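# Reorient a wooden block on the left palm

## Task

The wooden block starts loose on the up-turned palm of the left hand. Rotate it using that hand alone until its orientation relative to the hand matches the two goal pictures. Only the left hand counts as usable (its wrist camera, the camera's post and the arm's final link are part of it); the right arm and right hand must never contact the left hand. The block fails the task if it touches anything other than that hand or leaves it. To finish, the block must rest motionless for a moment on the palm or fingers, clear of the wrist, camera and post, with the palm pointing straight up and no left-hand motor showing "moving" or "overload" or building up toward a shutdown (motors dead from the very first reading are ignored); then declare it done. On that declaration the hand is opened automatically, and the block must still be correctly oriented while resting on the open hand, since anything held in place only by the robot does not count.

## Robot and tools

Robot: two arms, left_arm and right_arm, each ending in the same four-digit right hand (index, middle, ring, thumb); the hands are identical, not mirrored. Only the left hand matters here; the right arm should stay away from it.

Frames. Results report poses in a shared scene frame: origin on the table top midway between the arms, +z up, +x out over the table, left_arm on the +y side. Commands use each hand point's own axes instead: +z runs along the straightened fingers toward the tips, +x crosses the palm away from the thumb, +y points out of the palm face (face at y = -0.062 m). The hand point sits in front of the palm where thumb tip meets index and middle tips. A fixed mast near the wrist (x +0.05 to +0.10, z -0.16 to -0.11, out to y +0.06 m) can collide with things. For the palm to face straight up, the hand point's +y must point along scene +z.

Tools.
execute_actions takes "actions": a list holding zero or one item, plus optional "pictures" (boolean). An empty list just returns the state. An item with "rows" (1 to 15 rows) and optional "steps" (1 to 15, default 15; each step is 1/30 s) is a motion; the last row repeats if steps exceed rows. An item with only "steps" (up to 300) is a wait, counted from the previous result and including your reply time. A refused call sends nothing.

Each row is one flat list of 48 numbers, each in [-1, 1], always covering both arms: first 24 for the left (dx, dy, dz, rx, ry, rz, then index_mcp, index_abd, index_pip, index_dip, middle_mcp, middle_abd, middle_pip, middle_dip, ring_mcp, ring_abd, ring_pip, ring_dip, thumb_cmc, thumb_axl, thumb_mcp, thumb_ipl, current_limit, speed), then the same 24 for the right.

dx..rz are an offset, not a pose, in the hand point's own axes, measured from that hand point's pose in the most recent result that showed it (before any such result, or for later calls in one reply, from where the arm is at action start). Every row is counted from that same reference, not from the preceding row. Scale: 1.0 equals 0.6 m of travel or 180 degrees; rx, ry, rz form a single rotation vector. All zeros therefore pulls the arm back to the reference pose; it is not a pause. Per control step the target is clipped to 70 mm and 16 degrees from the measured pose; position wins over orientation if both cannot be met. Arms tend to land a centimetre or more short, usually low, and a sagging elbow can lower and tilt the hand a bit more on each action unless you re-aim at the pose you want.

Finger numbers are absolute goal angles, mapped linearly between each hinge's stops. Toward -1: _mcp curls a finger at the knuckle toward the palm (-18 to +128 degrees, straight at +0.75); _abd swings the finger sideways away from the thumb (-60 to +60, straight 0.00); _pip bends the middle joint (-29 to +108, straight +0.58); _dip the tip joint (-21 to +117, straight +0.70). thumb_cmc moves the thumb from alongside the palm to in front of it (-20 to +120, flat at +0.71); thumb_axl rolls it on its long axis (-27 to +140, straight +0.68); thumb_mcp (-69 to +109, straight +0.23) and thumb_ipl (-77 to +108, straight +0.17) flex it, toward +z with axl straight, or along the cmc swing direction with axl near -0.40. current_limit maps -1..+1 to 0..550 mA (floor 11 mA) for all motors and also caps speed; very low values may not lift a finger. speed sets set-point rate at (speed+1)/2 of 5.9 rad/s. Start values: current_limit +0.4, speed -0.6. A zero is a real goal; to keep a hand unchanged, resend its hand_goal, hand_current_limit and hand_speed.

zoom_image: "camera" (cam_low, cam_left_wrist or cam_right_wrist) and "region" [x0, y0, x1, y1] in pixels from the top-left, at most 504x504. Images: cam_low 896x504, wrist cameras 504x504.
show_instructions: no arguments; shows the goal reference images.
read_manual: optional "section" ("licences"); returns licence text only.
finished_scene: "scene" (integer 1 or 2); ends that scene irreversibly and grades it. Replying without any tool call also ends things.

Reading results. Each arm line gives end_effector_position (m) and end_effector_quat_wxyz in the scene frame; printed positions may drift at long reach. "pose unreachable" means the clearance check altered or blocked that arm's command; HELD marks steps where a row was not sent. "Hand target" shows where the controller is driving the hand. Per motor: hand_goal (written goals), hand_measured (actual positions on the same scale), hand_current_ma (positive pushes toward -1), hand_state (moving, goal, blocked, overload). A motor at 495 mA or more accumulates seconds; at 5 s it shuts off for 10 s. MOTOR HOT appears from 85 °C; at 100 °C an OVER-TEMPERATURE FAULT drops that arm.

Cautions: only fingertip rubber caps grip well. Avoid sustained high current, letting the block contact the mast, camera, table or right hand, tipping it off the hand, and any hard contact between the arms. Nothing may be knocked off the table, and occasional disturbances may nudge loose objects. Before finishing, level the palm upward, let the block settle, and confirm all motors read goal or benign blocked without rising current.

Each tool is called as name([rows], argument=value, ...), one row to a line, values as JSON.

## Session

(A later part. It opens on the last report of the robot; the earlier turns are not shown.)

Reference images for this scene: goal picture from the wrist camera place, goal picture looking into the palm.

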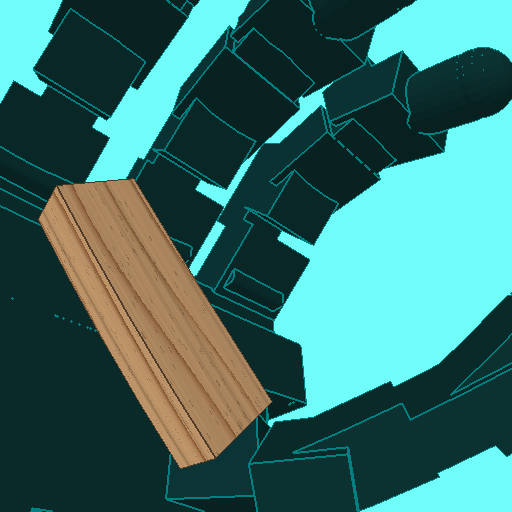

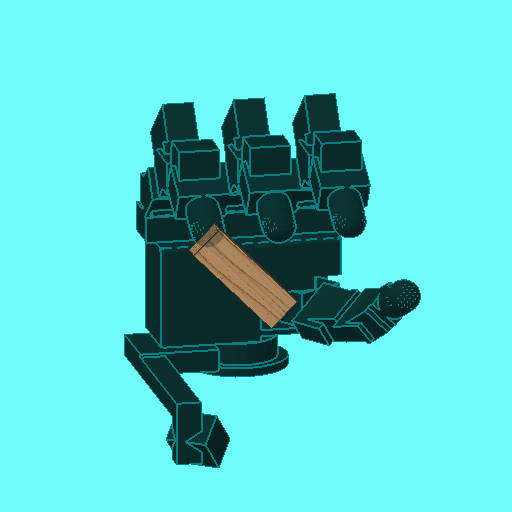

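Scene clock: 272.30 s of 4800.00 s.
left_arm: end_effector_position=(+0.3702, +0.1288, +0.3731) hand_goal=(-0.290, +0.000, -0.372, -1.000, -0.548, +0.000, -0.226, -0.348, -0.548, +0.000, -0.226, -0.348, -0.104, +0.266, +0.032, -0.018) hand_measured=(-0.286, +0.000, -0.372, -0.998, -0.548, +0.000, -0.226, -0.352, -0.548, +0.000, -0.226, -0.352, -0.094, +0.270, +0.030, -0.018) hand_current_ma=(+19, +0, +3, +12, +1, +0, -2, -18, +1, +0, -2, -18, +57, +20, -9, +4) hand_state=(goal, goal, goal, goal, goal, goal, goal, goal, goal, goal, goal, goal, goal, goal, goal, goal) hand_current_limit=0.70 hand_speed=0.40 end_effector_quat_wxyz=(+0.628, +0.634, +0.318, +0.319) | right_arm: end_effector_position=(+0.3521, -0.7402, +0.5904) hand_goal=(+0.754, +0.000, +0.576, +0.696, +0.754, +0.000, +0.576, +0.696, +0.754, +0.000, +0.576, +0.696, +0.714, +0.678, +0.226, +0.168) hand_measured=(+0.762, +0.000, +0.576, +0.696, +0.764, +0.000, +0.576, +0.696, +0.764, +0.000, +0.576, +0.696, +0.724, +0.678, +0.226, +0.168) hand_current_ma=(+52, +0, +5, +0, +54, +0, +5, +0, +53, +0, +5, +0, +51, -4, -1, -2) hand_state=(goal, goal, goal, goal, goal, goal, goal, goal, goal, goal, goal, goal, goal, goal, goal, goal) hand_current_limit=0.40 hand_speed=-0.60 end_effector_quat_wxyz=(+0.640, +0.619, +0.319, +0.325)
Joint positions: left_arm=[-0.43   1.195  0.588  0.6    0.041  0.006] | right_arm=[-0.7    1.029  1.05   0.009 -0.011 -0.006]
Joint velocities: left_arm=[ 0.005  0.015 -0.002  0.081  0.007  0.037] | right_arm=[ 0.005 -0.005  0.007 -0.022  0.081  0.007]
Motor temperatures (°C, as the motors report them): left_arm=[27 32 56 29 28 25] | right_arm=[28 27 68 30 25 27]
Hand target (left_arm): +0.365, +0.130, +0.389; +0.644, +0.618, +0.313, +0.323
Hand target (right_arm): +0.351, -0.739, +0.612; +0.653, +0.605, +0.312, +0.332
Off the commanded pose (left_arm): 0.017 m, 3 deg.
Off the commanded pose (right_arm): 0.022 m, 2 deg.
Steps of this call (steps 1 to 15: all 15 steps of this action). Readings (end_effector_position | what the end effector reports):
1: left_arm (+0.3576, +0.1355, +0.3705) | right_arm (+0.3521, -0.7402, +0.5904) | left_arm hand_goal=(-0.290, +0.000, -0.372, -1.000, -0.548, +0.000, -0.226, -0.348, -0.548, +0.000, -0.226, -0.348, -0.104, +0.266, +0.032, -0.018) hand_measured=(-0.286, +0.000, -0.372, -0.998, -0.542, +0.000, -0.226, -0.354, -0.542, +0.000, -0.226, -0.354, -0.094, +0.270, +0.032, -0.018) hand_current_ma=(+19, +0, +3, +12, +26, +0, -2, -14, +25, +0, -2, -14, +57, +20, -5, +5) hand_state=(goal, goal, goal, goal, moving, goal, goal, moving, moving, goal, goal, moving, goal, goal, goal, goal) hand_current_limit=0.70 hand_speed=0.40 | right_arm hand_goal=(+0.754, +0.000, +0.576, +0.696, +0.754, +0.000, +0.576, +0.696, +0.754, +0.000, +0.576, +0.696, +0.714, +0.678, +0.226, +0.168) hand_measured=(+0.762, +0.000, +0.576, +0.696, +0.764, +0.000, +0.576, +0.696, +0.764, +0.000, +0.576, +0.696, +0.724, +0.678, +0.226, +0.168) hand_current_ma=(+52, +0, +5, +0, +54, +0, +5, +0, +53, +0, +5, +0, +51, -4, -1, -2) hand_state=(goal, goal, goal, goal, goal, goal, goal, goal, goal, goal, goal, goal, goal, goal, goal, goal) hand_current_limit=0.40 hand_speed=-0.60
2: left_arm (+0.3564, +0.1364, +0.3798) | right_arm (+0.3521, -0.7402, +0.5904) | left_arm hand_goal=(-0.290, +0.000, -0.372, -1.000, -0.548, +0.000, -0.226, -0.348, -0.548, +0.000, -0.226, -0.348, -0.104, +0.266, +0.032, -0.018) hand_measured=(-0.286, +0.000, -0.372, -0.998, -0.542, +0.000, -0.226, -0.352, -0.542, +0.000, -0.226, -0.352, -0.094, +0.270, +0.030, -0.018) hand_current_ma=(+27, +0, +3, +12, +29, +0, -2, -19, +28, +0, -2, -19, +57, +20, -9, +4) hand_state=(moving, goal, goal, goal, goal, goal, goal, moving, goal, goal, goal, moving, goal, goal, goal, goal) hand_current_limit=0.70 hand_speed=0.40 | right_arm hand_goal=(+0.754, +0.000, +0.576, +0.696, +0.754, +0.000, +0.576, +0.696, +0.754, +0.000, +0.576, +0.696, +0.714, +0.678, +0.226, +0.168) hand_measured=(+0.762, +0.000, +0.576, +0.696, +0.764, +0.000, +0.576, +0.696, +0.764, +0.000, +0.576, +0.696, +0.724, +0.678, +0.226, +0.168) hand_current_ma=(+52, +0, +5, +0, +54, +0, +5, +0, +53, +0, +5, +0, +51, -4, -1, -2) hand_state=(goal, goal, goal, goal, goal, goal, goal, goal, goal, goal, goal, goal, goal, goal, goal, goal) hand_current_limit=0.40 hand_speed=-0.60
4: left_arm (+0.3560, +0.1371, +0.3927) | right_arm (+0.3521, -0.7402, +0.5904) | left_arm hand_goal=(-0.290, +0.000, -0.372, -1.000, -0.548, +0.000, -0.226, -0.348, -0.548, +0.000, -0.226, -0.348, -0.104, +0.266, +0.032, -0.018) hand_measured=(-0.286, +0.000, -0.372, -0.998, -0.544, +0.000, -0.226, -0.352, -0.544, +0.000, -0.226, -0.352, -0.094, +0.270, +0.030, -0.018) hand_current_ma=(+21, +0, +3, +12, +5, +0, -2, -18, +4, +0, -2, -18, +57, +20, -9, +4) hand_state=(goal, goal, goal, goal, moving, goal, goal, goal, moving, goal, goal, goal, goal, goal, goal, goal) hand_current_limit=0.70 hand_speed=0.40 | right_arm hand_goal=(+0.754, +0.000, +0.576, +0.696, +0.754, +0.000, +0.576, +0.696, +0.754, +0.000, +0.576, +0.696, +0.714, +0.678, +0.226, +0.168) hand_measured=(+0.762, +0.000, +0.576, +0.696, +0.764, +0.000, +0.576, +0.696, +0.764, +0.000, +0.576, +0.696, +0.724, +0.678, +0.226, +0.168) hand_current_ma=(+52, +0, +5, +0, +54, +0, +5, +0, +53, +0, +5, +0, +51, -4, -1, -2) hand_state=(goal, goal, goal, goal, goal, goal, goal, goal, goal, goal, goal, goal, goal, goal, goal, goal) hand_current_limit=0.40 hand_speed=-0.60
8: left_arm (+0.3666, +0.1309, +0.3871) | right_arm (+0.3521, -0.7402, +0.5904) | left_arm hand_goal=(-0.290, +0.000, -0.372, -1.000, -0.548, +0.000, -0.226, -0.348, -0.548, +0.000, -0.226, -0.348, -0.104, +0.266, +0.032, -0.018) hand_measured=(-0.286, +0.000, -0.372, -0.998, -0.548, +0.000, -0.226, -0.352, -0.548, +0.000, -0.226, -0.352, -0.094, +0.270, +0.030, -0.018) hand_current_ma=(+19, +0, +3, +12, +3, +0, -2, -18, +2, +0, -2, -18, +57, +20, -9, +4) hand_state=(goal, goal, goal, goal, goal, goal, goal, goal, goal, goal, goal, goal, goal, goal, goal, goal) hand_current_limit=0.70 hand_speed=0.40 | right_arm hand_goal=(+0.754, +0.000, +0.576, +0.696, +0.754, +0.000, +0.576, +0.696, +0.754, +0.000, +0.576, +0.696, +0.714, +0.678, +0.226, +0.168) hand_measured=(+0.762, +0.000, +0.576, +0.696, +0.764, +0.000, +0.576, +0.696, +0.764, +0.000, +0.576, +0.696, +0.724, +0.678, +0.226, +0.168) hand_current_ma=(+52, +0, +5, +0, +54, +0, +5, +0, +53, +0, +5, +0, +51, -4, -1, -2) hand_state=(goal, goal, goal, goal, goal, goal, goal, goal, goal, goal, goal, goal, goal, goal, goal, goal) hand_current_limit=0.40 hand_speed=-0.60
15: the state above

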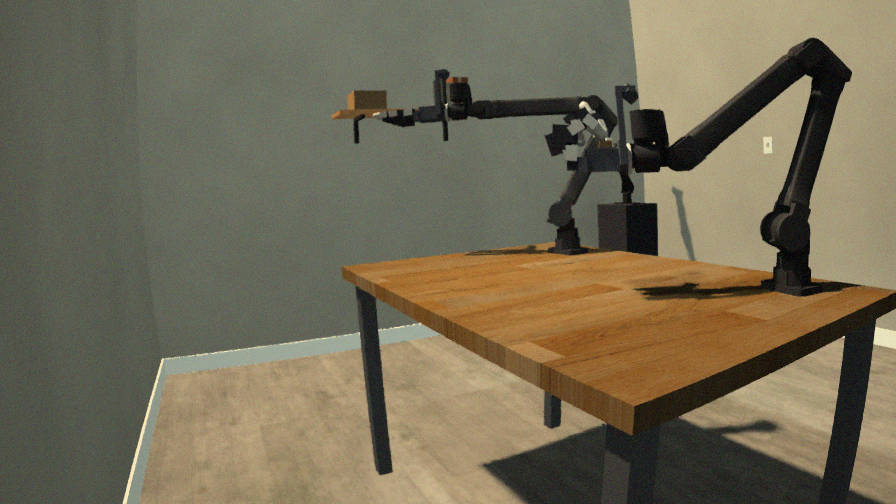

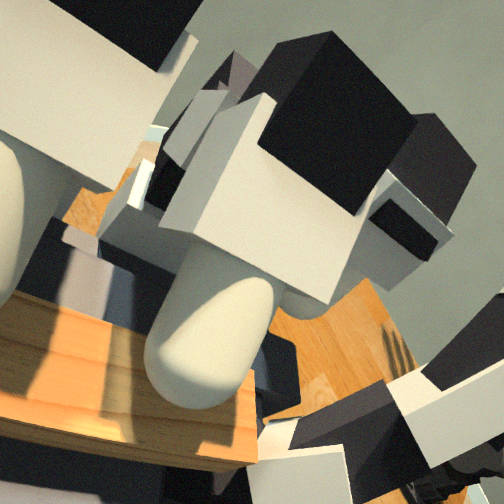

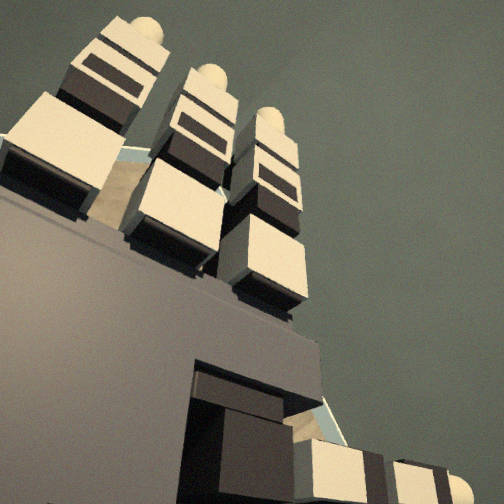

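execute_actions([
  {"rows": [[-0.003,0.026,-0.0057,-0.0135,0.0,0.0, -0.29,0,-0.372,-1, -0.575,0,-0.226,-0.42, -0.644,0,-0.255,-0.261, -0.104,0.266,0.032,-0.018, 0.7,0.4, 0.0,0.0367,0.0,-0.0135,0.0,0.0, 0.754,0,0.576,0.696, 0.754,0,0.576,0.696, 0.754,0,0.576,0.696, 0.714,0.678,0.226,0.168, 0.4,-0.6]], "steps": 8},
], pictures=false)

execute_actions([
  {"rows": [[-0.003,0.026,-0.0057,-0.0135,0.0,0.0, -0.29,0,-0.372,-1, -0.575,0,-0.226,-0.42, -0.6,0,-0.255,-0.942, -0.104,0.266,0.032,-0.018, 0.7,0.4, 0.0,0.0367,0.0,-0.0135,0.0,0.0, 0.754,0,0.576,0.696, 0.754,0,0.576,0.696, 0.754,0,0.576,0.696, 0.714,0.678,0.226,0.168, 0.4,-0.6]], "steps": 5},
], pictures=false)

execute_actions([
  {"rows": [[-0.003,0.026,-0.0057,-0.0135,0.0,0.0, -0.29,0,-0.372,-1, -0.575,0,-0.226,-0.42, -0.54,0,-0.255,-0.942, -0.104,0.266,0.032,-0.018, 0.7,0.4, 0.0,0.0367,0.0,-0.0135,0.0,0.0, 0.754,0,0.576,0.696, 0.754,0,0.576,0.696, 0.754,0,0.576,0.696, 0.714,0.678,0.226,0.168, 0.4,-0.6]], "steps": 5},
], pictures=false)

execute_actions([
  {"rows": [[-0.003,0.026,-0.0057,-0.0135,0.0,0.0, -0.29,0,-0.372,-1, -0.575,0,-0.226,-0.42, -0.48,0,-0.255,-0.942, -0.104,0.266,0.032,-0.018, 0.7,0.4, 0.0,0.0367,0.0,-0.0135,0.0,0.0, 0.754,0,0.576,0.696, 0.754,0,0.576,0.696, 0.754,0,0.576,0.696, 0.714,0.678,0.226,0.168, 0.4,-0.6]], "steps": 5},
], pictures=false)

execute_actions([
  {"rows": [[-0.003,0.026,-0.0057,-0.0135,0.0,0.0, -0.29,0,-0.372,-1, -0.575,0,-0.226,-0.42, -0.41,0,-0.255,-0.942, -0.104,0.266,0.032,-0.018, 0.7,0.4, 0.0,0.0367,0.0,-0.0135,0.0,0.0, 0.754,0,0.576,0.696, 0.754,0,0.576,0.696, 0.754,0,0.576,0.696, 0.714,0.678,0.226,0.168, 0.4,-0.6]], "steps": 10},
])

Scene clock: 332.57 s of 4800.00 s.
left_arm: end_effector_position=(+0.3700, +0.1294, +0.3747) hand_goal=(-0.290, +0.000, -0.372, -1.000, -0.574, +0.000, -0.226, -0.420, -0.644, +0.000, -0.254, -0.260, -0.104, +0.266, +0.032, -0.018) hand_measured=(-0.286, +0.000, -0.372, -0.998, -0.570, +0.000, -0.224, -0.412, -0.614, +0.000, -0.244, -0.260, -0.094, +0.270, +0.030, -0.018) hand_current_ma=(+19, +0, +3, +12, +26, +0, +11, +51, +163, +0, +58, +7, +57, +20, -9, +4) hand_state=(goal, goal, goal, goal, goal, goal, goal, goal, blocked, goal, goal, goal, goal, goal, goal, goal) hand_current_limit=0.70 hand_speed=0.40 end_effector_quat_wxyz=(+0.630, +0.632, +0.318, +0.321) | right_arm: end_effector_position=(+0.3521, -0.7402, +0.5904) hand_goal=(+0.754, +0.000, +0.576, +0.696, +0.754, +0.000, +0.576, +0.696, +0.754, +0.000, +0.576, +0.696, +0.714, +0.678, +0.226, +0.168) hand_measured=(+0.762, +0.000, +0.576, +0.696, +0.764, +0.000, +0.576, +0.696, +0.764, +0.000, +0.576, +0.696, +0.724, +0.678, +0.226, +0.168) hand_current_ma=(+52, +0, +5, +0, +54, +0, +5, +0, +53, +0, +5, +0, +51, -4, -1, -2) hand_state=(goal, goal, goal, goal, goal, goal, goal, goal, goal, goal, goal, goal, goal, goal, goal, goal) hand_current_limit=0.40 hand_speed=-0.60 end_effector_quat_wxyz=(+0.640, +0.619, +0.319, +0.325)
Joint positions: left_arm=[-0.43   1.194  0.588  0.606  0.039  0.005] | right_arm=[-0.7    1.029  1.05   0.009 -0.011 -0.006]
Joint velocities: left_arm=[-0.015 -0.015  0.017 -0.007  0.022  0.007] | right_arm=[-0.005 -0.015 -0.022  0.022 -0.037 -0.007]
Motor temperatures (°C, as the motors report them): left_arm=[27 32 50 29 28 25] | right_arm=[28 27 69 30 25 27]
Hand target (left_arm): +0.366, +0.130, +0.389; +0.642, +0.621, +0.311, +0.326
Hand target (right_arm): +0.351, -0.739, +0.612; +0.653, +0.605, +0.312, +0.332
Off the commanded pose (left_arm): 0.014 m, 2 deg.
Off the commanded pose (right_arm): 0.022 m, 2 deg.
Steps of this call (steps 1 to 1800: nothing new was sent; steps 1801 to 1808: all 8 steps of this action). Readings (end_effector_position | what the end effector reports):
1801: left_arm (+0.3698, +0.1292, +0.3747) | right_arm (+0.3521, -0.7402, +0.5904) | left_arm hand_goal=(-0.290, +0.000, -0.372, -1.000, -0.574, +0.000, -0.226, -0.420, -0.644, +0.000, -0.254, -0.260, -0.104, +0.266, +0.032, -0.018) hand_measured=(-0.286, +0.000, -0.372, -0.998, -0.548, +0.000, -0.226, -0.352, -0.548, +0.000, -0.226, -0.352, -0.094, +0.270, +0.030, -0.018) hand_current_ma=(+19, +0, +3, +12, +1, +0, -2, -18, +1, +0, -2, -18, +57, +20, -9, +4) hand_state=(goal, goal, goal, goal, moving, goal, goal, moving, moving, goal, moving, moving, goal, goal, goal, goal) hand_current_limit=0.70 hand_speed=0.40 | right_arm hand_goal=(+0.754, +0.000, +0.576, +0.696, +0.754, +0.000, +0.576, +0.696, +0.754, +0.000, +0.576, +0.696, +0.714, +0.678, +0.226, +0.168) hand_measured=(+0.762, +0.000, +0.576, +0.696, +0.764, +0.000, +0.576, +0.696, +0.764, +0.000, +0.576, +0.696, +0.724, +0.678, +0.226, +0.168) hand_current_ma=(+52, +0, +5, +0, +54, +0, +5, +0, +53, +0, +5, +0, +51, -4, -1, -2) hand_state=(goal, goal, goal, goal, goal, goal, goal, goal, goal, goal, goal, goal, goal, goal, goal, goal) hand_current_limit=0.40 hand_speed=-0.60
1802: left_arm (+0.3699, +0.1293, +0.3747) | right_arm (+0.3521, -0.7402, +0.5904) | left_arm hand_goal=(-0.290, +0.000, -0.372, -1.000, -0.574, +0.000, -0.226, -0.420, -0.644, +0.000, -0.254, -0.260, -0.104, +0.266, +0.032, -0.018) hand_measured=(-0.286, +0.000, -0.372, -0.998, -0.548, +0.000, -0.226, -0.352, -0.548, +0.000, -0.226, -0.350, -0.094, +0.270, +0.030, -0.018) hand_current_ma=(+19, +0, +3, +12, +53, +0, -2, +130, +172, +0, +55, -163, +57, +20, -9, +4) hand_state=(goal, goal, goal, goal, moving, goal, goal, moving, moving, goal, moving, moving, goal, goal, goal, goal) hand_current_limit=0.70 hand_speed=0.40 | right_arm hand_goal=(+0.754, +0.000, +0.576, +0.696, +0.754, +0.000, +0.576, +0.696, +0.754, +0.000, +0.576, +0.696, +0.714, +0.678, +0.226, +0.168) hand_measured=(+0.762, +0.000, +0.576, +0.696, +0.764, +0.000, +0.576, +0.696, +0.764, +0.000, +0.576, +0.696, +0.724, +0.678, +0.226, +0.168) hand_current_ma=(+52, +0, +5, +0, +54, +0, +5, +0, +53, +0, +5, +0, +51, -4, -1, -2) hand_state=(goal, goal, goal, goal, goal, goal, goal, goal, goal, goal, goal, goal, goal, goal, goal, goal) hand_current_limit=0.40 hand_speed=-0.60
1804: left_arm (+0.3700, +0.1294, +0.3747) | right_arm (+0.3521, -0.7402, +0.5904) | left_arm hand_goal=(-0.290, +0.000, -0.372, -1.000, -0.574, +0.000, -0.226, -0.420, -0.644, +0.000, -0.254, -0.260, -0.104, +0.266, +0.032, -0.018) hand_measured=(-0.286, +0.000, -0.372, -0.998, -0.570, +0.000, -0.226, -0.408, -0.606, +0.000, -0.244, -0.282, -0.094, +0.270, +0.030, -0.018) hand_current_ma=(+19, +0, +3, +12, +28, +0, +13, +35, +181, +0, +71, +7, +57, +20, -9, +4) hand_state=(goal, goal, goal, goal, moving, goal, moving, moving, moving, goal, moving, moving, goal, goal, goal, goal) hand_current_limit=0.70 hand_speed=0.40 | right_arm hand_goal=(+0.754, +0.000, +0.576, +0.696, +0.754, +0.000, +0.576, +0.696, +0.754, +0.000, +0.576, +0.696, +0.714, +0.678, +0.226, +0.168) hand_measured=(+0.762, +0.000, +0.576, +0.696, +0.764, +0.000, +0.576, +0.696, +0.764, +0.000, +0.576, +0.696, +0.724, +0.678, +0.226, +0.168) hand_current_ma=(+52, +0, +5, +0, +54, +0, +5, +0, +53, +0, +5, +0, +51, -4, -1, -2) hand_state=(goal, goal, goal, goal, goal, goal, goal, goal, goal, goal, goal, goal, goal, goal, goal, goal) hand_current_limit=0.40 hand_speed=-0.60
1808: the state above

Scene clock: 332.73 s of 4800.00 s.
left_arm: end_effector_position=(+0.3701, +0.1296, +0.3750) hand_goal=(-0.290, +0.000, -0.372, -1.000, -0.574, +0.000, -0.226, -0.420, -0.600, +0.000, -0.254, -0.942, -0.104, +0.266, +0.032, -0.018) hand_measured=(-0.286, +0.000, -0.372, -0.998, -0.568, +0.000, -0.224, -0.414, -0.588, +0.000, -0.242, -0.346, -0.094, +0.270, +0.030, -0.018) hand_current_ma=(+19, +0, +3, +12, +27, +0, +12, +37, +111, +0, +118, +174, +57, +20, -9, +4) hand_state=(goal, goal, goal, goal, goal, goal, goal, goal, moving, goal, moving, moving, goal, goal, goal, goal) hand_current_limit=0.70 hand_speed=0.40 end_effector_quat_wxyz=(+0.630, +0.631, +0.318, +0.321) | right_arm: end_effector_position=(+0.3521, -0.7402, +0.5904) hand_goal=(+0.754, +0.000, +0.576, +0.696, +0.754, +0.000, +0.576, +0.696, +0.754, +0.000, +0.576, +0.696, +0.714, +0.678, +0.226, +0.168) hand_measured=(+0.762, +0.000, +0.576, +0.696, +0.764, +0.000, +0.576, +0.696, +0.764, +0.000, +0.576, +0.696, +0.724, +0.678, +0.226, +0.168) hand_current_ma=(+52, +0, +5, +0, +54, +0, +5, +0, +53, +0, +5, +0, +51, -4, -1, -2) hand_state=(goal, goal, goal, goal, goal, goal, goal, goal, goal, goal, goal, goal, goal, goal, goal, goal) hand_current_limit=0.40 hand_speed=-0.60 end_effector_quat_wxyz=(+0.640, +0.619, +0.319, +0.325)
Joint positions: left_arm=[-0.43   1.194  0.588  0.607  0.038  0.005] | right_arm=[-0.7    1.029  1.05   0.009 -0.011 -0.006]
Joint velocities: left_arm=[ 0.015 -0.015  0.007 -0.012 -0.066 -0.051] | right_arm=[-0.005 -0.005  0.012 -0.007  0.022  0.051]
Motor temperatures (°C, as the motors report them): left_arm=[27 32 50 29 28 25] | right_arm=[28 27 69 30 25 27]
Hand target (left_arm): +0.366, +0.130, +0.390; +0.643, +0.618, +0.311, +0.327
Hand target (right_arm): +0.351, -0.739, +0.612; +0.653, +0.605, +0.312, +0.332
Off the commanded pose (left_arm): 0.016 m, 2 deg.
Off the commanded pose (right_arm): 0.022 m, 2 deg.
Steps of this call (steps 1 to 5: all 5 steps of this action). Readings (end_effector_position | what the end effector reports):
1: left_arm (+0.3701, +0.1295, +0.3747) | right_arm (+0.3521, -0.7402, +0.5904) | left_arm hand_goal=(-0.290, +0.000, -0.372, -1.000, -0.574, +0.000, -0.226, -0.420, -0.600, +0.000, -0.254, -0.942, -0.104, +0.266, +0.032, -0.018) hand_measured=(-0.286, +0.000, -0.372, -0.998, -0.570, +0.000, -0.224, -0.412, -0.614, +0.000, -0.244, -0.258, -0.094, +0.270, +0.030, -0.018) hand_current_ma=(+19, +0, +3, +12, +26, +0, +11, +51, +164, +0, +58, +7, +57, +20, -9, +4) hand_state=(goal, goal, goal, goal, goal, goal, goal, goal, moving, goal, goal, moving, goal, goal, goal, goal) hand_current_limit=0.70 hand_speed=0.40 | right_arm hand_goal=(+0.754, +0.000, +0.576, +0.696, +0.754, +0.000, +0.576, +0.696, +0.754, +0.000, +0.576, +0.696, +0.714, +0.678, +0.226, +0.168) hand_measured=(+0.762, +0.000, +0.576, +0.696, +0.764, +0.000, +0.576, +0.696, +0.764, +0.000, +0.576, +0.696, +0.724, +0.678, +0.226, +0.168) hand_current_ma=(+52, +0, +5, +0, +54, +0, +5, +0, +53, +0, +5, +0, +51, -4, -1, -2) hand_state=(goal, goal, goal, goal, goal, goal, goal, goal, goal, goal, goal, goal, goal, goal, goal, goal) hand_current_limit=0.40 hand_speed=-0.60
2: left_arm (+0.3701, +0.1295, +0.3748) | right_arm (+0.3521, -0.7402, +0.5904) | left_arm hand_goal=(-0.290, +0.000, -0.372, -1.000, -0.574, +0.000, -0.226, -0.420, -0.600, +0.000, -0.254, -0.942, -0.104, +0.266, +0.032, -0.018) hand_measured=(-0.286, +0.000, -0.372, -0.998, -0.570, +0.000, -0.224, -0.412, -0.614, +0.000, -0.244, -0.260, -0.094, +0.270, +0.030, -0.018) hand_current_ma=(+19, +0, +3, +12, +26, +0, +11, +51, +46, +0, +58, +174, +57, +20, -9, +4) hand_state=(goal, goal, goal, goal, goal, goal, goal, goal, moving, goal, goal, moving, goal, goal, goal, goal) hand_current_limit=0.70 hand_speed=0.40 | right_arm hand_goal=(+0.754, +0.000, +0.576, +0.696, +0.754, +0.000, +0.576, +0.696, +0.754, +0.000, +0.576, +0.696, +0.714, +0.678, +0.226, +0.168) hand_measured=(+0.762, +0.000, +0.576, +0.696, +0.764, +0.000, +0.576, +0.696, +0.764, +0.000, +0.576, +0.696, +0.724, +0.678, +0.226, +0.168) hand_current_ma=(+52, +0, +5, +0, +54, +0, +5, +0, +53, +0, +5, +0, +51, -4, -1, -2) hand_state=(goal, goal, goal, goal, goal, goal, goal, goal, goal, goal, goal, goal, goal, goal, goal, goal) hand_current_limit=0.40 hand_speed=-0.60
4: left_arm (+0.3701, +0.1296, +0.3749) | right_arm (+0.3521, -0.7402, +0.5904) | left_arm hand_goal=(-0.290, +0.000, -0.372, -1.000, -0.574, +0.000, -0.226, -0.420, -0.600, +0.000, -0.254, -0.942, -0.104, +0.266, +0.032, -0.018) hand_measured=(-0.286, +0.000, -0.372, -0.998, -0.570, +0.000, -0.224, -0.414, -0.594, +0.000, -0.244, -0.316, -0.094, +0.270, +0.030, -0.018) hand_current_ma=(+19, +0, +3, +12, +27, +0, +12, +37, +52, +0, +59, +179, +57, +20, -9, +4) hand_state=(goal, goal, goal, goal, goal, goal, goal, moving, moving, goal, goal, moving, goal, goal, goal, goal) hand_current_limit=0.70 hand_speed=0.40 | right_arm hand_goal=(+0.754, +0.000, +0.576, +0.696, +0.754, +0.000, +0.576, +0.696, +0.754, +0.000, +0.576, +0.696, +0.714, +0.678, +0.226, +0.168) hand_measured=(+0.762, +0.000, +0.576, +0.696, +0.764, +0.000, +0.576, +0.696, +0.764, +0.000, +0.576, +0.696, +0.724, +0.678, +0.226, +0.168) hand_current_ma=(+52, +0, +5, +0, +54, +0, +5, +0, +53, +0, +5, +0, +51, -4, -1, -2) hand_state=(goal, goal, goal, goal, goal, goal, goal, goal, goal, goal, goal, goal, goal, goal, goal, goal) hand_current_limit=0.40 hand_speed=-0.60
5: the state above

Scene clock: 332.90 s of 4800.00 s.
left_arm: end_effector_position=(+0.3702, +0.1299, +0.3754) hand_goal=(-0.290, +0.000, -0.372, -1.000, -0.574, +0.000, -0.226, -0.420, -0.540, +0.000, -0.254, -0.942, -0.104, +0.266, +0.032, -0.018) hand_measured=(-0.286, +0.000, -0.372, -0.998, -0.568, +0.000, -0.224, -0.414, -0.534, +0.000, -0.242, -0.480, -0.094, +0.270, +0.030, -0.018) hand_current_ma=(+19, +0, +3, +12, +27, +0, +13, +36, +73, +0, +82, +171, +57, +20, -9, +4) hand_state=(goal, goal, goal, goal, goal, goal, goal, goal, moving, goal, moving, moving, goal, goal, goal, goal) hand_current_limit=0.70 hand_speed=0.40 end_effector_quat_wxyz=(+0.630, +0.631, +0.318, +0.322) | right_arm: end_effector_position=(+0.3521, -0.7402, +0.5904) hand_goal=(+0.754, +0.000, +0.576, +0.696, +0.754, +0.000, +0.576, +0.696, +0.754, +0.000, +0.576, +0.696, +0.714, +0.678, +0.226, +0.168) hand_measured=(+0.762, +0.000, +0.576, +0.696, +0.764, +0.000, +0.576, +0.696, +0.764, +0.000, +0.576, +0.696, +0.724, +0.678, +0.226, +0.168) hand_current_ma=(+52, +0, +5, +0, +54, +0, +5, +0, +53, +0, +5, +0, +51, -4, -1, -2) hand_state=(goal, goal, goal, goal, goal, goal, goal, goal, goal, goal, goal, goal, goal, goal, goal, goal) hand_current_limit=0.40 hand_speed=-0.60 end_effector_quat_wxyz=(+0.640, +0.619, +0.319, +0.325)
Joint positions: left_arm=[-0.43   1.194  0.588  0.608  0.036  0.005] | right_arm=[-0.7    1.029  1.05   0.009 -0.011 -0.006]
Joint velocities: left_arm=[ 0.005 -0.015  0.012 -0.017 -0.037 -0.066] | right_arm=[ 0.005  0.015 -0.017 -0.007 -0.037 -0.022]
Motor temperatures (°C, as the motors report them): left_arm=[27 32 50 29 28 25] | right_arm=[28 27 69 30 25 27]
Hand target (left_arm): +0.366, +0.130, +0.391; +0.643, +0.618, +0.311, +0.328
Hand target (right_arm): +0.351, -0.739, +0.612; +0.653, +0.605, +0.312, +0.332
Off the commanded pose (left_arm): 0.016 m, 2 deg.
Off the commanded pose (right_arm): 0.022 m, 2 deg.
Steps of this call (steps 1 to 5: all 5 steps of this action). Readings (end_effector_position | what the end effector reports):
1: left_arm (+0.3701, +0.1297, +0.3751) | right_arm (+0.3521, -0.7402, +0.5904) | left_arm hand_goal=(-0.290, +0.000, -0.372, -1.000, -0.574, +0.000, -0.226, -0.420, -0.540, +0.000, -0.254, -0.942, -0.104, +0.266, +0.032, -0.018) hand_measured=(-0.286, +0.000, -0.372, -0.998, -0.568, +0.000, -0.224, -0.414, -0.584, +0.000, -0.238, -0.368, -0.094, +0.270, +0.030, -0.018) hand_current_ma=(+19, +0, +3, +12, +27, +0, +12, +36, +117, +0, +124, +223, +57, +20, -9, +4) hand_state=(goal, goal, goal, goal, goal, goal, goal, goal, moving, goal, moving, moving, goal, goal, goal, goal) hand_current_limit=0.70 hand_speed=0.40 | right_arm hand_goal=(+0.754, +0.000, +0.576, +0.696, +0.754, +0.000, +0.576, +0.696, +0.754, +0.000, +0.576, +0.696, +0.714, +0.678, +0.226, +0.168) hand_measured=(+0.762, +0.000, +0.576, +0.696, +0.764, +0.000, +0.576, +0.696, +0.764, +0.000, +0.576, +0.696, +0.724, +0.678, +0.226, +0.168) hand_current_ma=(+52, +0, +5, +0, +54, +0, +5, +0, +53, +0, +5, +0, +51, -4, -1, -2) hand_state=(goal, goal, goal, goal, goal, goal, goal, goal, goal, goal, goal, goal, goal, goal, goal, goal) hand_current_limit=0.40 hand_speed=-0.60
2: left_arm (+0.3702, +0.1298, +0.3752) | right_arm (+0.3521, -0.7402, +0.5904) | left_arm hand_goal=(-0.290, +0.000, -0.372, -1.000, -0.574, +0.000, -0.226, -0.420, -0.540, +0.000, -0.254, -0.942, -0.104, +0.266, +0.032, -0.018) hand_measured=(-0.286, +0.000, -0.372, -0.998, -0.568, +0.000, -0.224, -0.414, -0.578, +0.000, -0.234, -0.392, -0.094, +0.270, +0.030, -0.018) hand_current_ma=(+19, +0, +3, +12, +27, +0, +12, +37, +28, +0, +156, +227, +57, +20, -9, +4) hand_state=(goal, goal, goal, goal, goal, goal, goal, goal, moving, goal, moving, moving, goal, goal, goal, goal) hand_current_limit=0.70 hand_speed=0.40 | right_arm hand_goal=(+0.754, +0.000, +0.576, +0.696, +0.754, +0.000, +0.576, +0.696, +0.754, +0.000, +0.576, +0.696, +0.714, +0.678, +0.226, +0.168) hand_measured=(+0.762, +0.000, +0.576, +0.696, +0.764, +0.000, +0.576, +0.696, +0.764, +0.000, +0.576, +0.696, +0.724, +0.678, +0.226, +0.168) hand_current_ma=(+52, +0, +5, +0, +54, +0, +5, +0, +53, +0, +5, +0, +51, -4, -1, -2) hand_state=(goal, goal, goal, goal, goal, goal, goal, goal, goal, goal, goal, goal, goal, goal, goal, goal) hand_current_limit=0.40 hand_speed=-0.60
4: left_arm (+0.3702, +0.1299, +0.3753) | right_arm (+0.3521, -0.7402, +0.5904) | left_arm hand_goal=(-0.290, +0.000, -0.372, -1.000, -0.574, +0.000, -0.226, -0.420, -0.540, +0.000, -0.254, -0.942, -0.104, +0.266, +0.032, -0.018) hand_measured=(-0.286, +0.000, -0.372, -0.998, -0.568, +0.000, -0.224, -0.414, -0.542, +0.000, -0.242, -0.452, -0.094, +0.270, +0.030, -0.018) hand_current_ma=(+19, +0, +3, +12, +27, +0, +13, +37, +33, +0, +72, +109, +57, +20, -9, +4) hand_state=(goal, goal, goal, goal, goal, goal, goal, goal, moving, goal, moving, moving, goal, goal, goal, goal) hand_current_limit=0.70 hand_speed=0.40 | right_arm hand_goal=(+0.754, +0.000, +0.576, +0.696, +0.754, +0.000, +0.576, +0.696, +0.754, +0.000, +0.576, +0.696, +0.714, +0.678, +0.226, +0.168) hand_measured=(+0.762, +0.000, +0.576, +0.696, +0.764, +0.000, +0.576, +0.696, +0.764, +0.000, +0.576, +0.696, +0.724, +0.678, +0.226, +0.168) hand_current_ma=(+52, +0, +5, +0, +54, +0, +5, +0, +53, +0, +5, +0, +51, -4, -1, -2) hand_state=(goal, goal, goal, goal, goal, goal, goal, goal, goal, goal, goal, goal, goal, goal, goal, goal) hand_current_limit=0.40 hand_speed=-0.60
5: the state above

Scene clock: 333.07 s of 4800.00 s.
left_arm: end_effector_position=(+0.3703, +0.1301, +0.3757) hand_goal=(-0.290, +0.000, -0.372, -1.000, -0.574, +0.000, -0.226, -0.420, -0.480, +0.000, -0.254, -0.942, -0.104, +0.266, +0.032, -0.018) hand_measured=(-0.286, +0.000, -0.372, -0.998, -0.568, +0.000, -0.224, -0.414, -0.480, +0.000, -0.246, -0.624, -0.094, +0.270, +0.030, -0.018) hand_current_ma=(+19, +0, +3, +12, +27, +0, +13, +36, +41, +0, +51, +136, +57, +20, -9, +4) hand_state=(goal, goal, goal, goal, goal, goal, goal, goal, moving, goal, moving, moving, goal, goal, goal, goal) hand_current_limit=0.70 hand_speed=0.40 end_effector_quat_wxyz=(+0.630, +0.630, +0.319, +0.323) | right_arm: end_effector_position=(+0.3521, -0.7402, +0.5904) hand_goal=(+0.754, +0.000, +0.576, +0.696, +0.754, +0.000, +0.576, +0.696, +0.754, +0.000, +0.576, +0.696, +0.714, +0.678, +0.226, +0.168) hand_measured=(+0.762, +0.000, +0.576, +0.696, +0.764, +0.000, +0.576, +0.696, +0.764, +0.000, +0.576, +0.696, +0.724, +0.678, +0.226, +0.168) hand_current_ma=(+52, +0, +5, +0, +54, +0, +5, +0, +53, +0, +5, +0, +51, -4, -1, -2) hand_state=(goal, goal, goal, goal, goal, goal, goal, goal, goal, goal, goal, goal, goal, goal, goal, goal) hand_current_limit=0.40 hand_speed=-0.60 end_effector_quat_wxyz=(+0.640, +0.619, +0.319, +0.325)
Joint positions: left_arm=[-0.43   1.194  0.588  0.609  0.035  0.005] | right_arm=[-0.7    1.029  1.05   0.009 -0.011 -0.006]
Joint velocities: left_arm=[-0.005  0.015  0.012 -0.002 -0.022 -0.066] | right_arm=[ 0.005  0.015  0.002 -0.007  0.037  0.007]
Motor temperatures (°C, as the motors report them): left_arm=[27 32 50 29 28 25] | right_arm=[28 27 69 30 25 27]
Hand target (left_arm): +0.366, +0.131, +0.391; +0.643, +0.617, +0.312, +0.329
Hand target (right_arm): +0.351, -0.739, +0.612; +0.653, +0.605, +0.312, +0.332
Off the commanded pose (left_arm): 0.016 m, 2 deg.
Off the commanded pose (right_arm): 0.022 m, 2 deg.
Steps of this call (steps 1 to 5: all 5 steps of this action). Readings (end_effector_position | what the end effector reports):
1: left_arm (+0.3702, +0.1299, +0.3754) | right_arm (+0.3521, -0.7402, +0.5904) | left_arm hand_goal=(-0.290, +0.000, -0.372, -1.000, -0.574, +0.000, -0.226, -0.420, -0.480, +0.000, -0.254, -0.942, -0.104, +0.266, +0.032, -0.018) hand_measured=(-0.286, +0.000, -0.372, -0.998, -0.568, +0.000, -0.224, -0.414, -0.528, +0.000, -0.240, -0.506, -0.094, +0.270, +0.030, -0.018) hand_current_ma=(+19, +0, +3, +12, +27, +0, +13, +36, +103, +0, +114, +190, +57, +20, -9, +4) hand_state=(goal, goal, goal, goal, goal, goal, goal, goal, moving, goal, moving, moving, goal, goal, goal, goal) hand_current_limit=0.70 hand_speed=0.40 | right_arm hand_goal=(+0.754, +0.000, +0.576, +0.696, +0.754, +0.000, +0.576, +0.696, +0.754, +0.000, +0.576, +0.696, +0.714, +0.678, +0.226, +0.168) hand_measured=(+0.762, +0.000, +0.576, +0.696, +0.764, +0.000, +0.576, +0.696, +0.764, +0.000, +0.576, +0.696, +0.724, +0.678, +0.226, +0.168) hand_current_ma=(+52, +0, +5, +0, +54, +0, +5, +0, +53, +0, +5, +0, +51, -4, -1, -2) hand_state=(goal, goal, goal, goal, goal, goal, goal, goal, goal, goal, goal, goal, goal, goal, goal, goal) hand_current_limit=0.40 hand_speed=-0.60
2: left_arm (+0.3703, +0.1301, +0.3755) | right_arm (+0.3521, -0.7402, +0.5904) | left_arm hand_goal=(-0.290, +0.000, -0.372, -1.000, -0.574, +0.000, -0.226, -0.420, -0.480, +0.000, -0.254, -0.942, -0.104, +0.266, +0.032, -0.018) hand_measured=(-0.286, +0.000, -0.372, -0.998, -0.568, +0.000, -0.224, -0.414, -0.524, +0.000, -0.236, -0.528, -0.094, +0.270, +0.030, -0.018) hand_current_ma=(+19, +0, +3, +12, +27, +0, +13, +36, -2, +0, +132, +219, +57, +20, -9, +4) hand_state=(goal, goal, goal, goal, goal, goal, goal, goal, moving, goal, moving, moving, goal, goal, goal, goal) hand_current_limit=0.70 hand_speed=0.40 | right_arm hand_goal=(+0.754, +0.000, +0.576, +0.696, +0.754, +0.000, +0.576, +0.696, +0.754, +0.000, +0.576, +0.696, +0.714, +0.678, +0.226, +0.168) hand_measured=(+0.762, +0.000, +0.576, +0.696, +0.764, +0.000, +0.576, +0.696, +0.764, +0.000, +0.576, +0.696, +0.724, +0.678, +0.226, +0.168) hand_current_ma=(+52, +0, +5, +0, +54, +0, +5, +0, +53, +0, +5, +0, +51, -4, -1, -2) hand_state=(goal, goal, goal, goal, goal, goal, goal, goal, goal, goal, goal, goal, goal, goal, goal, goal) hand_current_limit=0.40 hand_speed=-0.60
4: left_arm (+0.3703, +0.1301, +0.3756) | right_arm (+0.3521, -0.7402, +0.5904) | left_arm hand_goal=(-0.290, +0.000, -0.372, -1.000, -0.574, +0.000, -0.226, -0.420, -0.480, +0.000, -0.254, -0.942, -0.104, +0.266, +0.032, -0.018) hand_measured=(-0.286, +0.000, -0.372, -0.998, -0.568, +0.000, -0.224, -0.414, -0.484, +0.000, -0.246, -0.594, -0.094, +0.270, +0.030, -0.018) hand_current_ma=(+19, +0, +3, +12, +27, +0, +13, +36, +2, +0, +20, +79, +57, +20, -9, +4) hand_state=(goal, goal, goal, goal, goal, goal, goal, goal, moving, goal, moving, moving, goal, goal, goal, goal) hand_current_limit=0.70 hand_speed=0.40 | right_arm hand_goal=(+0.754, +0.000, +0.576, +0.696, +0.754, +0.000, +0.576, +0.696, +0.754, +0.000, +0.576, +0.696, +0.714, +0.678, +0.226, +0.168) hand_measured=(+0.762, +0.000, +0.576, +0.696, +0.764, +0.000, +0.576, +0.696, +0.764, +0.000, +0.576, +0.696, +0.724, +0.678, +0.226, +0.168) hand_current_ma=(+52, +0, +5, +0, +54, +0, +5, +0, +53, +0, +5, +0, +51, -4, -1, -2) hand_state=(goal, goal, goal, goal, goal, goal, goal, goal, goal, goal, goal, goal, goal, goal, goal, goal) hand_current_limit=0.40 hand_speed=-0.60
5: the state above

Scene clock: 333.40 s of 4800.00 s.
left_arm: end_effector_position=(+0.3704, +0.1304, +0.3760) hand_goal=(-0.290, +0.000, -0.372, -1.000, -0.574, +0.000, -0.226, -0.420, -0.410, +0.000, -0.254, -0.942, -0.104, +0.266, +0.032, -0.018) hand_measured=(-0.286, +0.000, -0.372, -0.998, -0.568, +0.000, -0.224, -0.414, -0.412, +0.000, -0.254, -0.934, -0.094, +0.270, +0.030, -0.018) hand_current_ma=(+19, +0, +3, +12, +27, +0, +13, +36, -13, +0, +4, +4, +57, +20, -9, +4) hand_state=(goal, goal, goal, goal, goal, goal, goal, goal, goal, goal, goal, moving, goal, goal, goal, goal) hand_current_limit=0.70 hand_speed=0.40 end_effector_quat_wxyz=(+0.631, +0.629, +0.319, +0.324) | right_arm: end_effector_position=(+0.3521, -0.7402, +0.5904) hand_goal=(+0.754, +0.000, +0.576, +0.696, +0.754, +0.000, +0.576, +0.696, +0.754, +0.000, +0.576, +0.696, +0.714, +0.678, +0.226, +0.168) hand_measured=(+0.762, +0.000, +0.576, +0.696, +0.764, +0.000, +0.576, +0.696, +0.764, +0.000, +0.576, +0.696, +0.724, +0.678, +0.226, +0.168) hand_current_ma=(+52, +0, +5, +0, +54, +0, +5, +0, +53, +0, +5, +0, +51, -4, -1, -2) hand_state=(goal, goal, goal, goal, goal, goal, goal, goal, goal, goal, goal, goal, goal, goal, goal, goal) hand_current_limit=0.40 hand_speed=-0.60 end_effector_quat_wxyz=(+0.640, +0.619, +0.319, +0.325)
Joint positions: left_arm=[-0.43   1.194  0.588  0.61   0.033  0.005] | right_arm=[-0.7    1.029  1.05   0.009 -0.011 -0.006]
Joint velocities: left_arm=[-0.005  0.005 -0.007  0.007 -0.037 -0.051] | right_arm=[-0.005  0.005  0.002 -0.007 -0.007  0.037]
Motor temperatures (°C, as the motors report them): left_arm=[27 32 50 29 28 25] | right_arm=[28 27 69 30 25 27]
Hand target (left_arm): +0.366, +0.131, +0.391; +0.644, +0.616, +0.312, +0.329
Hand target (right_arm): +0.351, -0.739, +0.612; +0.653, +0.605, +0.312, +0.332
Off the commanded pose (left_arm): 0.016 m, 2 deg.
Off the commanded pose (right_arm): 0.022 m, 2 deg.
Steps of this call (steps 1 to 10: all 10 steps of this action). Readings (end_effector_position | what the end effector reports):
1: left_arm (+0.3703, +0.1302, +0.3757) | right_arm (+0.3521, -0.7402, +0.5904) | left_arm hand_goal=(-0.290, +0.000, -0.372, -1.000, -0.574, +0.000, -0.226, -0.420, -0.410, +0.000, -0.254, -0.942, -0.104, +0.266, +0.032, -0.018) hand_measured=(-0.286, +0.000, -0.372, -0.998, -0.568, +0.000, -0.224, -0.414, -0.474, +0.000, -0.244, -0.652, -0.094, +0.270, +0.030, -0.018) hand_current_ma=(+19, +0, +3, +12, +27, +0, +13, +36, +66, +0, +77, +153, +57, +20, -9, +4) hand_state=(goal, goal, goal, goal, goal, goal, goal, goal, moving, goal, moving, moving, goal, goal, goal, goal) hand_current_limit=0.70 hand_speed=0.40 | right_arm hand_goal=(+0.754, +0.000, +0.576, +0.696, +0.754, +0.000, +0.576, +0.696, +0.754, +0.000, +0.576, +0.696, +0.714, +0.678, +0.226, +0.168) hand_measured=(+0.762, +0.000, +0.576, +0.696, +0.764, +0.000, +0.576, +0.696, +0.764, +0.000, +0.576, +0.696, +0.724, +0.678, +0.226, +0.168) hand_current_ma=(+52, +0, +5, +0, +54, +0, +5, +0, +53, +0, +5, +0, +51, -4, -1, -2) hand_state=(goal, goal, goal, goal, goal, goal, goal, goal, goal, goal, goal, goal, goal, goal, goal, goal) hand_current_limit=0.40 hand_speed=-0.60
2: left_arm (+0.3703, +0.1303, +0.3759) | right_arm (+0.3521, -0.7402, +0.5904) | left_arm hand_goal=(-0.290, +0.000, -0.372, -1.000, -0.574, +0.000, -0.226, -0.420, -0.410, +0.000, -0.254, -0.942, -0.104, +0.266, +0.032, -0.018) hand_measured=(-0.286, +0.000, -0.372, -0.998, -0.568, +0.000, -0.224, -0.414, -0.470, +0.000, -0.242, -0.680, -0.094, +0.270, +0.030, -0.018) hand_current_ma=(+19, +0, +3, +12, +27, +0, +13, +36, -61, +0, +90, +168, +57, +20, -9, +4) hand_state=(goal, goal, goal, goal, goal, goal, goal, goal, moving, goal, moving, moving, goal, goal, goal, goal) hand_current_limit=0.70 hand_speed=0.40 | right_arm hand_goal=(+0.754, +0.000, +0.576, +0.696, +0.754, +0.000, +0.576, +0.696, +0.754, +0.000, +0.576, +0.696, +0.714, +0.678, +0.226, +0.168) hand_measured=(+0.762, +0.000, +0.576, +0.696, +0.764, +0.000, +0.576, +0.696, +0.764, +0.000, +0.576, +0.696, +0.724, +0.678, +0.226, +0.168) hand_current_ma=(+52, +0, +5, +0, +54, +0, +5, +0, +53, +0, +5, +0, +51, -4, -1, -2) hand_state=(goal, goal, goal, goal, goal, goal, goal, goal, goal, goal, goal, goal, goal, goal, goal, goal) hand_current_limit=0.40 hand_speed=-0.60
4: left_arm (+0.3704, +0.1304, +0.3760) | right_arm (+0.3521, -0.7402, +0.5904) | left_arm hand_goal=(-0.290, +0.000, -0.372, -1.000, -0.574, +0.000, -0.226, -0.420, -0.410, +0.000, -0.254, -0.942, -0.104, +0.266, +0.032, -0.018) hand_measured=(-0.286, +0.000, -0.372, -0.998, -0.568, +0.000, -0.224, -0.414, -0.418, +0.000, -0.250, -0.748, -0.094, +0.270, +0.030, -0.018) hand_current_ma=(+19, +0, +3, +12, +27, +0, +13, +36, +6, +0, +4, +62, +57, +20, -9, +4) hand_state=(goal, goal, goal, goal, goal, goal, goal, goal, moving, goal, moving, moving, goal, goal, goal, goal) hand_current_limit=0.70 hand_speed=0.40 | right_arm hand_goal=(+0.754, +0.000, +0.576, +0.696, +0.754, +0.000, +0.576, +0.696, +0.754, +0.000, +0.576, +0.696, +0.714, +0.678, +0.226, +0.168) hand_measured=(+0.762, +0.000, +0.576, +0.696, +0.764, +0.000, +0.576, +0.696, +0.764, +0.000, +0.576, +0.696, +0.724, +0.678, +0.226, +0.168) hand_current_ma=(+52, +0, +5, +0, +54, +0, +5, +0, +53, +0, +5, +0, +51, -4, -1, -2) hand_state=(goal, goal, goal, goal, goal, goal, goal, goal, goal, goal, goal, goal, goal, goal, goal, goal) hand_current_limit=0.40 hand_speed=-0.60
8: left_arm (+0.3704, +0.1304, +0.3760) | right_arm (+0.3521, -0.7402, +0.5904) | left_arm hand_goal=(-0.290, +0.000, -0.372, -1.000, -0.574, +0.000, -0.226, -0.420, -0.410, +0.000, -0.254, -0.942, -0.104, +0.266, +0.032, -0.018) hand_measured=(-0.286, +0.000, -0.372, -0.998, -0.568, +0.000, -0.224, -0.414, -0.412, +0.000, -0.254, -0.890, -0.094, +0.270, +0.030, -0.018) hand_current_ma=(+19, +0, +3, +12, +27, +0, +13, +36, -13, +0, +3, +39, +57, +20, -9, +4) hand_state=(goal, goal, goal, goal, goal, goal, goal, goal, goal, goal, goal, moving, goal, goal, goal, goal) hand_current_limit=0.70 hand_speed=0.40 | right_arm hand_goal=(+0.754, +0.000, +0.576, +0.696, +0.754, +0.000, +0.576, +0.696, +0.754, +0.000, +0.576, +0.696, +0.714, +0.678, +0.226, +0.168) hand_measured=(+0.762, +0.000, +0.576, +0.696, +0.764, +0.000, +0.576, +0.696, +0.764, +0.000, +0.576, +0.696, +0.724, +0.678, +0.226, +0.168) hand_current_ma=(+52, +0, +5, +0, +54, +0, +5, +0, +53, +0, +5, +0, +51, -4, -1, -2) hand_state=(goal, goal, goal, goal, goal, goal, goal, goal, goal, goal, goal, goal, goal, goal, goal, goal) hand_current_limit=0.40 hand_speed=-0.60
10: the state above

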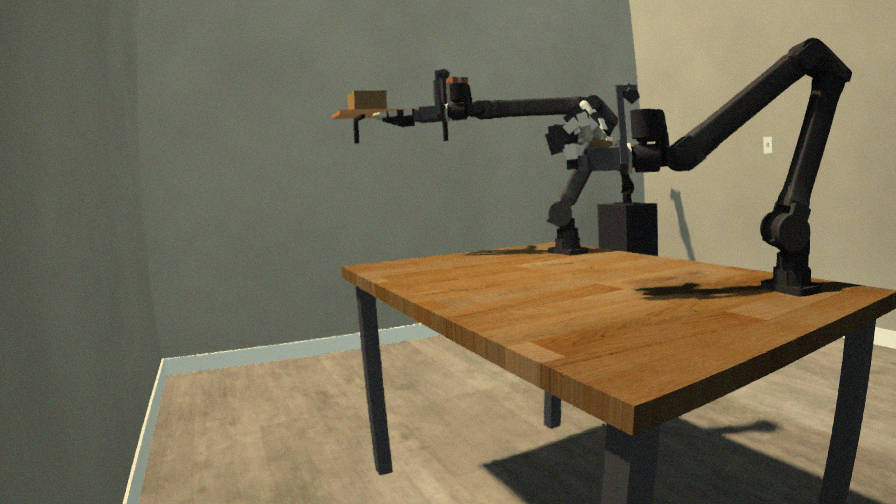

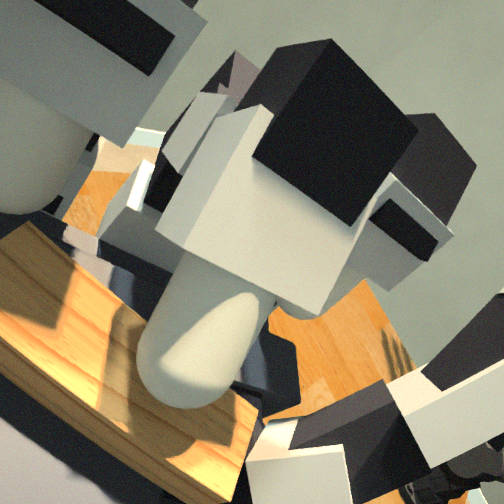

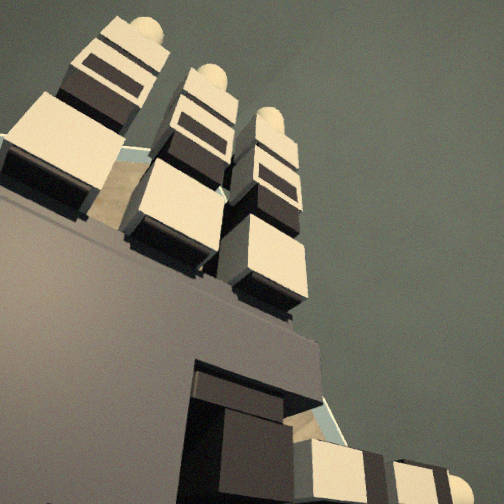

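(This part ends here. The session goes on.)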